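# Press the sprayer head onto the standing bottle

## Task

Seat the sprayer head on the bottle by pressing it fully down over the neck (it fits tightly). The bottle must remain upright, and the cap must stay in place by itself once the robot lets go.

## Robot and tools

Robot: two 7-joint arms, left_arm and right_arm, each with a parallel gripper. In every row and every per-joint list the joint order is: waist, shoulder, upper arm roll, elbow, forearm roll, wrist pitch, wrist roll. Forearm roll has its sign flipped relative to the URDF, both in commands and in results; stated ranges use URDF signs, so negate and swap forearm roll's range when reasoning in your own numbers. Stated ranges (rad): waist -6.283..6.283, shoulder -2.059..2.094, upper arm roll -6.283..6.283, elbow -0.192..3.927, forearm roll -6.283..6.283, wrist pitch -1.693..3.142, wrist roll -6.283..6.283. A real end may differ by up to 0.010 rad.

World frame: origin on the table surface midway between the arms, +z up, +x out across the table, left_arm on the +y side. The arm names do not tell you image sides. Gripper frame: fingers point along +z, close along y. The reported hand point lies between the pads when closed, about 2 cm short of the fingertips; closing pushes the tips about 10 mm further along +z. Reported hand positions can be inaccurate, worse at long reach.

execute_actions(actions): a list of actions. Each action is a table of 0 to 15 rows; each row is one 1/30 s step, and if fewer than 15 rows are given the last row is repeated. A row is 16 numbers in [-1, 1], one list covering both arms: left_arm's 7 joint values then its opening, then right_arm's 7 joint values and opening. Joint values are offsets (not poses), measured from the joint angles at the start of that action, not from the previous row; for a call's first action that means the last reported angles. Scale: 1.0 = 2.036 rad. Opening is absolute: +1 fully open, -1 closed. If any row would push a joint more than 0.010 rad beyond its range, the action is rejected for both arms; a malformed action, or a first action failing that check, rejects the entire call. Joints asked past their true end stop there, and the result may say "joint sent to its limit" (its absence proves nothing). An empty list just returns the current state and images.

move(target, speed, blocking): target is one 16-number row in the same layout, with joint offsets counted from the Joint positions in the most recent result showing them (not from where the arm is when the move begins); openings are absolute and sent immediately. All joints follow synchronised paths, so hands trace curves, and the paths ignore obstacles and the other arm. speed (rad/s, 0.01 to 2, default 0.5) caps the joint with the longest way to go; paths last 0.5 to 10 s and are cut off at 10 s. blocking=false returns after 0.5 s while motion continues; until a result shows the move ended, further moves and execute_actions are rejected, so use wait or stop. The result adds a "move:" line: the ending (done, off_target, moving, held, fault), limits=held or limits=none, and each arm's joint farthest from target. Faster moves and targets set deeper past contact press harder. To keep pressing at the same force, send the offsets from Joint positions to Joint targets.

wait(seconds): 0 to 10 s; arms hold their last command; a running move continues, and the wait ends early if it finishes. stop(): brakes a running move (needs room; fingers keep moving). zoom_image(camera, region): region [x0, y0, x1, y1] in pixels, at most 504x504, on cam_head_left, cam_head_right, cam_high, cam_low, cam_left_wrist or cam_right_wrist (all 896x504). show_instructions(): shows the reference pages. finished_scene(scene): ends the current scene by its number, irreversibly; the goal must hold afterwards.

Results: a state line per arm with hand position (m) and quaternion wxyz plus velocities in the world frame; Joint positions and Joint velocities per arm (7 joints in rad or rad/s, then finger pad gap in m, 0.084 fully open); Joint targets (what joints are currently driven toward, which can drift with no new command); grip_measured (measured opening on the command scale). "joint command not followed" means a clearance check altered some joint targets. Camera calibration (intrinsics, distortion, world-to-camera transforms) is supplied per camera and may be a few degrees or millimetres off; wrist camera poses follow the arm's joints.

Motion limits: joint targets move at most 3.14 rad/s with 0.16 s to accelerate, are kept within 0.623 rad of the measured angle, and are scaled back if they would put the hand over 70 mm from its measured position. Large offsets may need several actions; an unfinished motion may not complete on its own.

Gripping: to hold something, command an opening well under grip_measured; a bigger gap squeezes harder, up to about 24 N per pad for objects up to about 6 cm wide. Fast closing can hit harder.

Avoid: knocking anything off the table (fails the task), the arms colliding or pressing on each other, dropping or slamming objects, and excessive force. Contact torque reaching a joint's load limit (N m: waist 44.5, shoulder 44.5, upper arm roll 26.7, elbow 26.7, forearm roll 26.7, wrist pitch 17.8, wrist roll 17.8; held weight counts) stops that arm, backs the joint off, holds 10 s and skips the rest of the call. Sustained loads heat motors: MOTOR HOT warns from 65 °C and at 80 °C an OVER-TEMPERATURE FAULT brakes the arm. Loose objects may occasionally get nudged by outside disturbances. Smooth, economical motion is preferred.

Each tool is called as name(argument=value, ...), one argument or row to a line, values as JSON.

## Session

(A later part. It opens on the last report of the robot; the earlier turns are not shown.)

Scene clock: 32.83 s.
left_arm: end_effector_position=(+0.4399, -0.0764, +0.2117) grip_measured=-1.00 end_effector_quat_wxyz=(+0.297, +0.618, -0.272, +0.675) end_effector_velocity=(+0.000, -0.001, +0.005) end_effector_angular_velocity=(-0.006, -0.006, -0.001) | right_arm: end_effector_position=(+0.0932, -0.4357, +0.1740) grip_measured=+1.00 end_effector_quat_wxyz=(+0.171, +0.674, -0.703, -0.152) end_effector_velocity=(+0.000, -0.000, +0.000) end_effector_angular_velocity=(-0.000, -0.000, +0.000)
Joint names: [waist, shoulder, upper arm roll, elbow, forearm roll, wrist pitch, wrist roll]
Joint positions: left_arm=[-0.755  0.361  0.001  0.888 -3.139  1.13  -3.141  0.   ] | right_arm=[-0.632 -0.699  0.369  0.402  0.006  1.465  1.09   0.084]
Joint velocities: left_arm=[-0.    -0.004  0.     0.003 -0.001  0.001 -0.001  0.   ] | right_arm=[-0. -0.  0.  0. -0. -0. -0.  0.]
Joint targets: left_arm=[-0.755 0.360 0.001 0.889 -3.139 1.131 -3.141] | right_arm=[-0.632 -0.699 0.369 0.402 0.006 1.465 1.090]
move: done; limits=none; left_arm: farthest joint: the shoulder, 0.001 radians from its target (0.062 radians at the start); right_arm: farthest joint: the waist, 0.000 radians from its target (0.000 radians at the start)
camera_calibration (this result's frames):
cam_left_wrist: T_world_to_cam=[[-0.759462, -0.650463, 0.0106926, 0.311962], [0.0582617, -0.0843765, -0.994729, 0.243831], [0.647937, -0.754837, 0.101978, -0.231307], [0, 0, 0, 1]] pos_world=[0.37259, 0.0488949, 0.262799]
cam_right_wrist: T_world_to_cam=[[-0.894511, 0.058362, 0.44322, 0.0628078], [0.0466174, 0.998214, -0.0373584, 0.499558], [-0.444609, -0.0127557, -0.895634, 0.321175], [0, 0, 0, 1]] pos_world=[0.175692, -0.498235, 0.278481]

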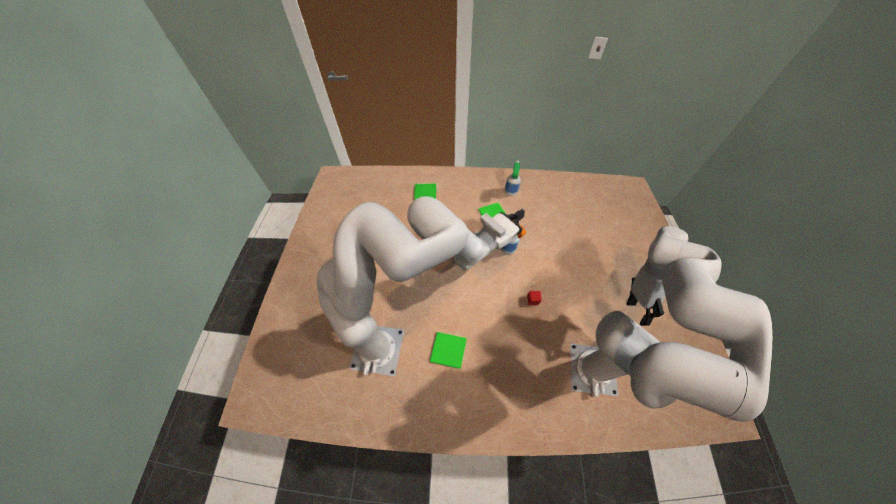

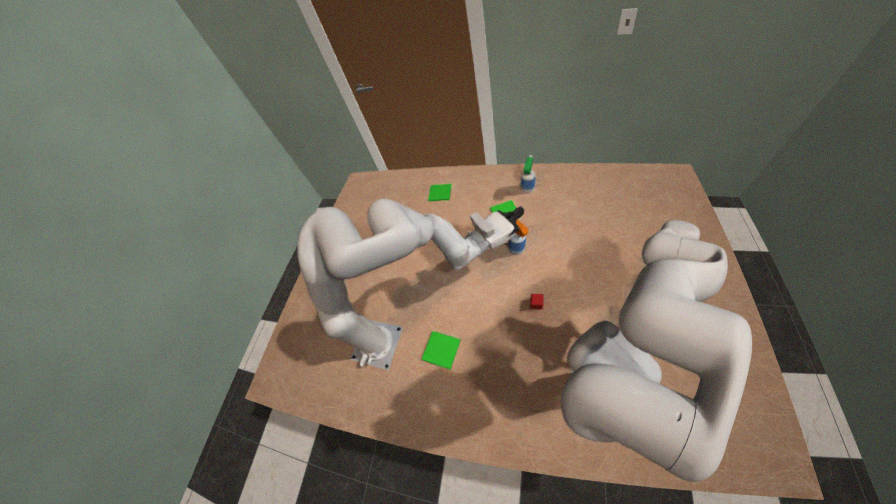

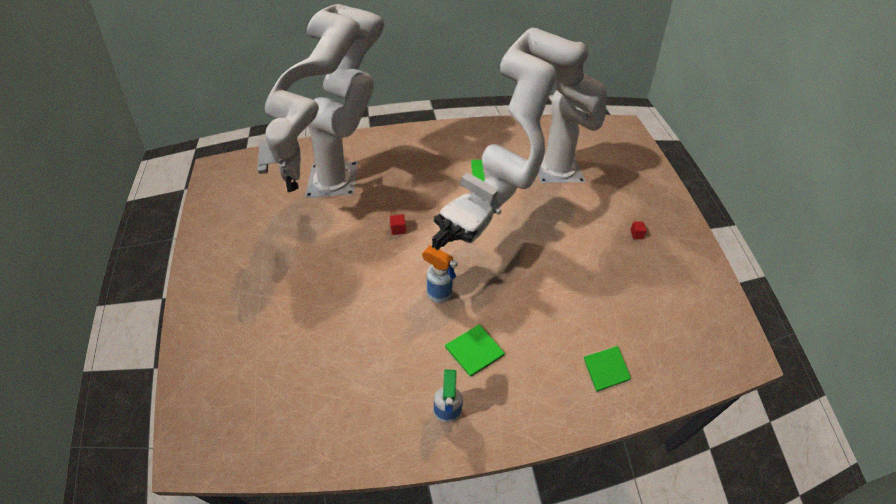

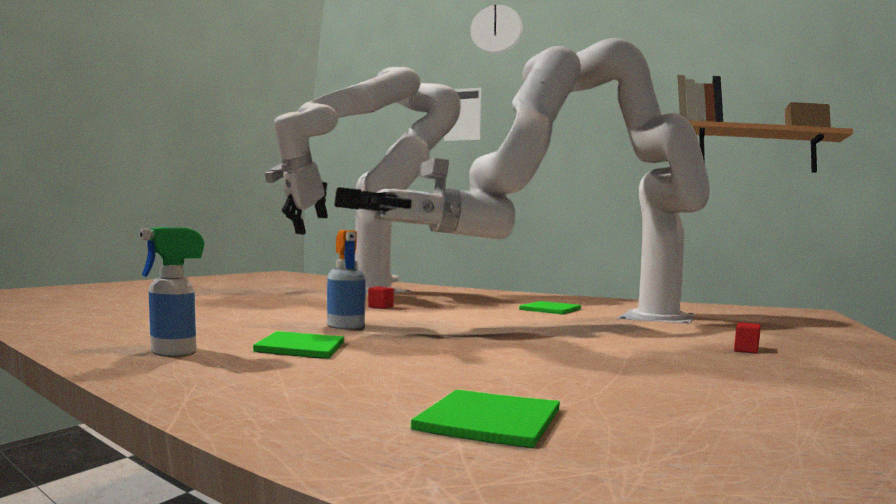

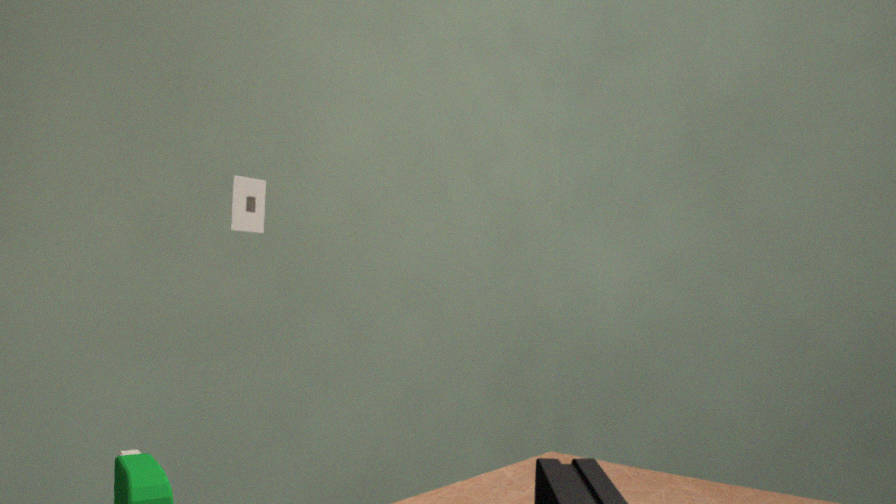

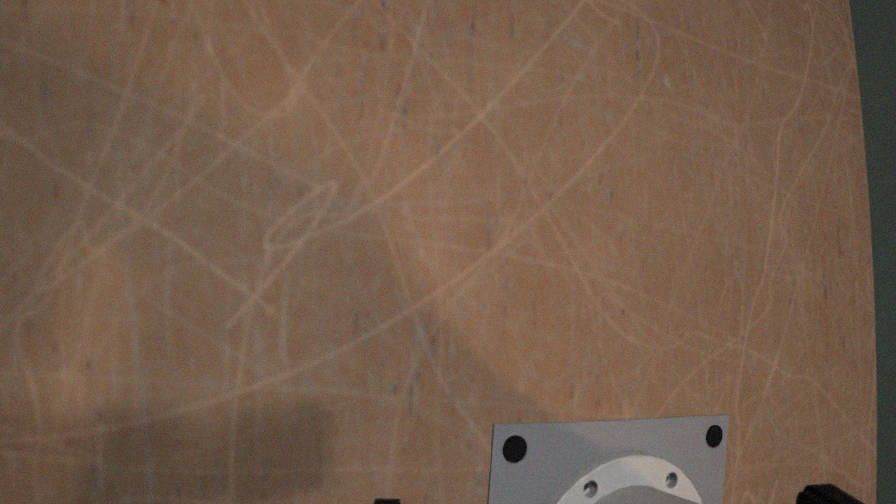

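finished_scene(
  scene=2,
)

The scene is finished: the task was done.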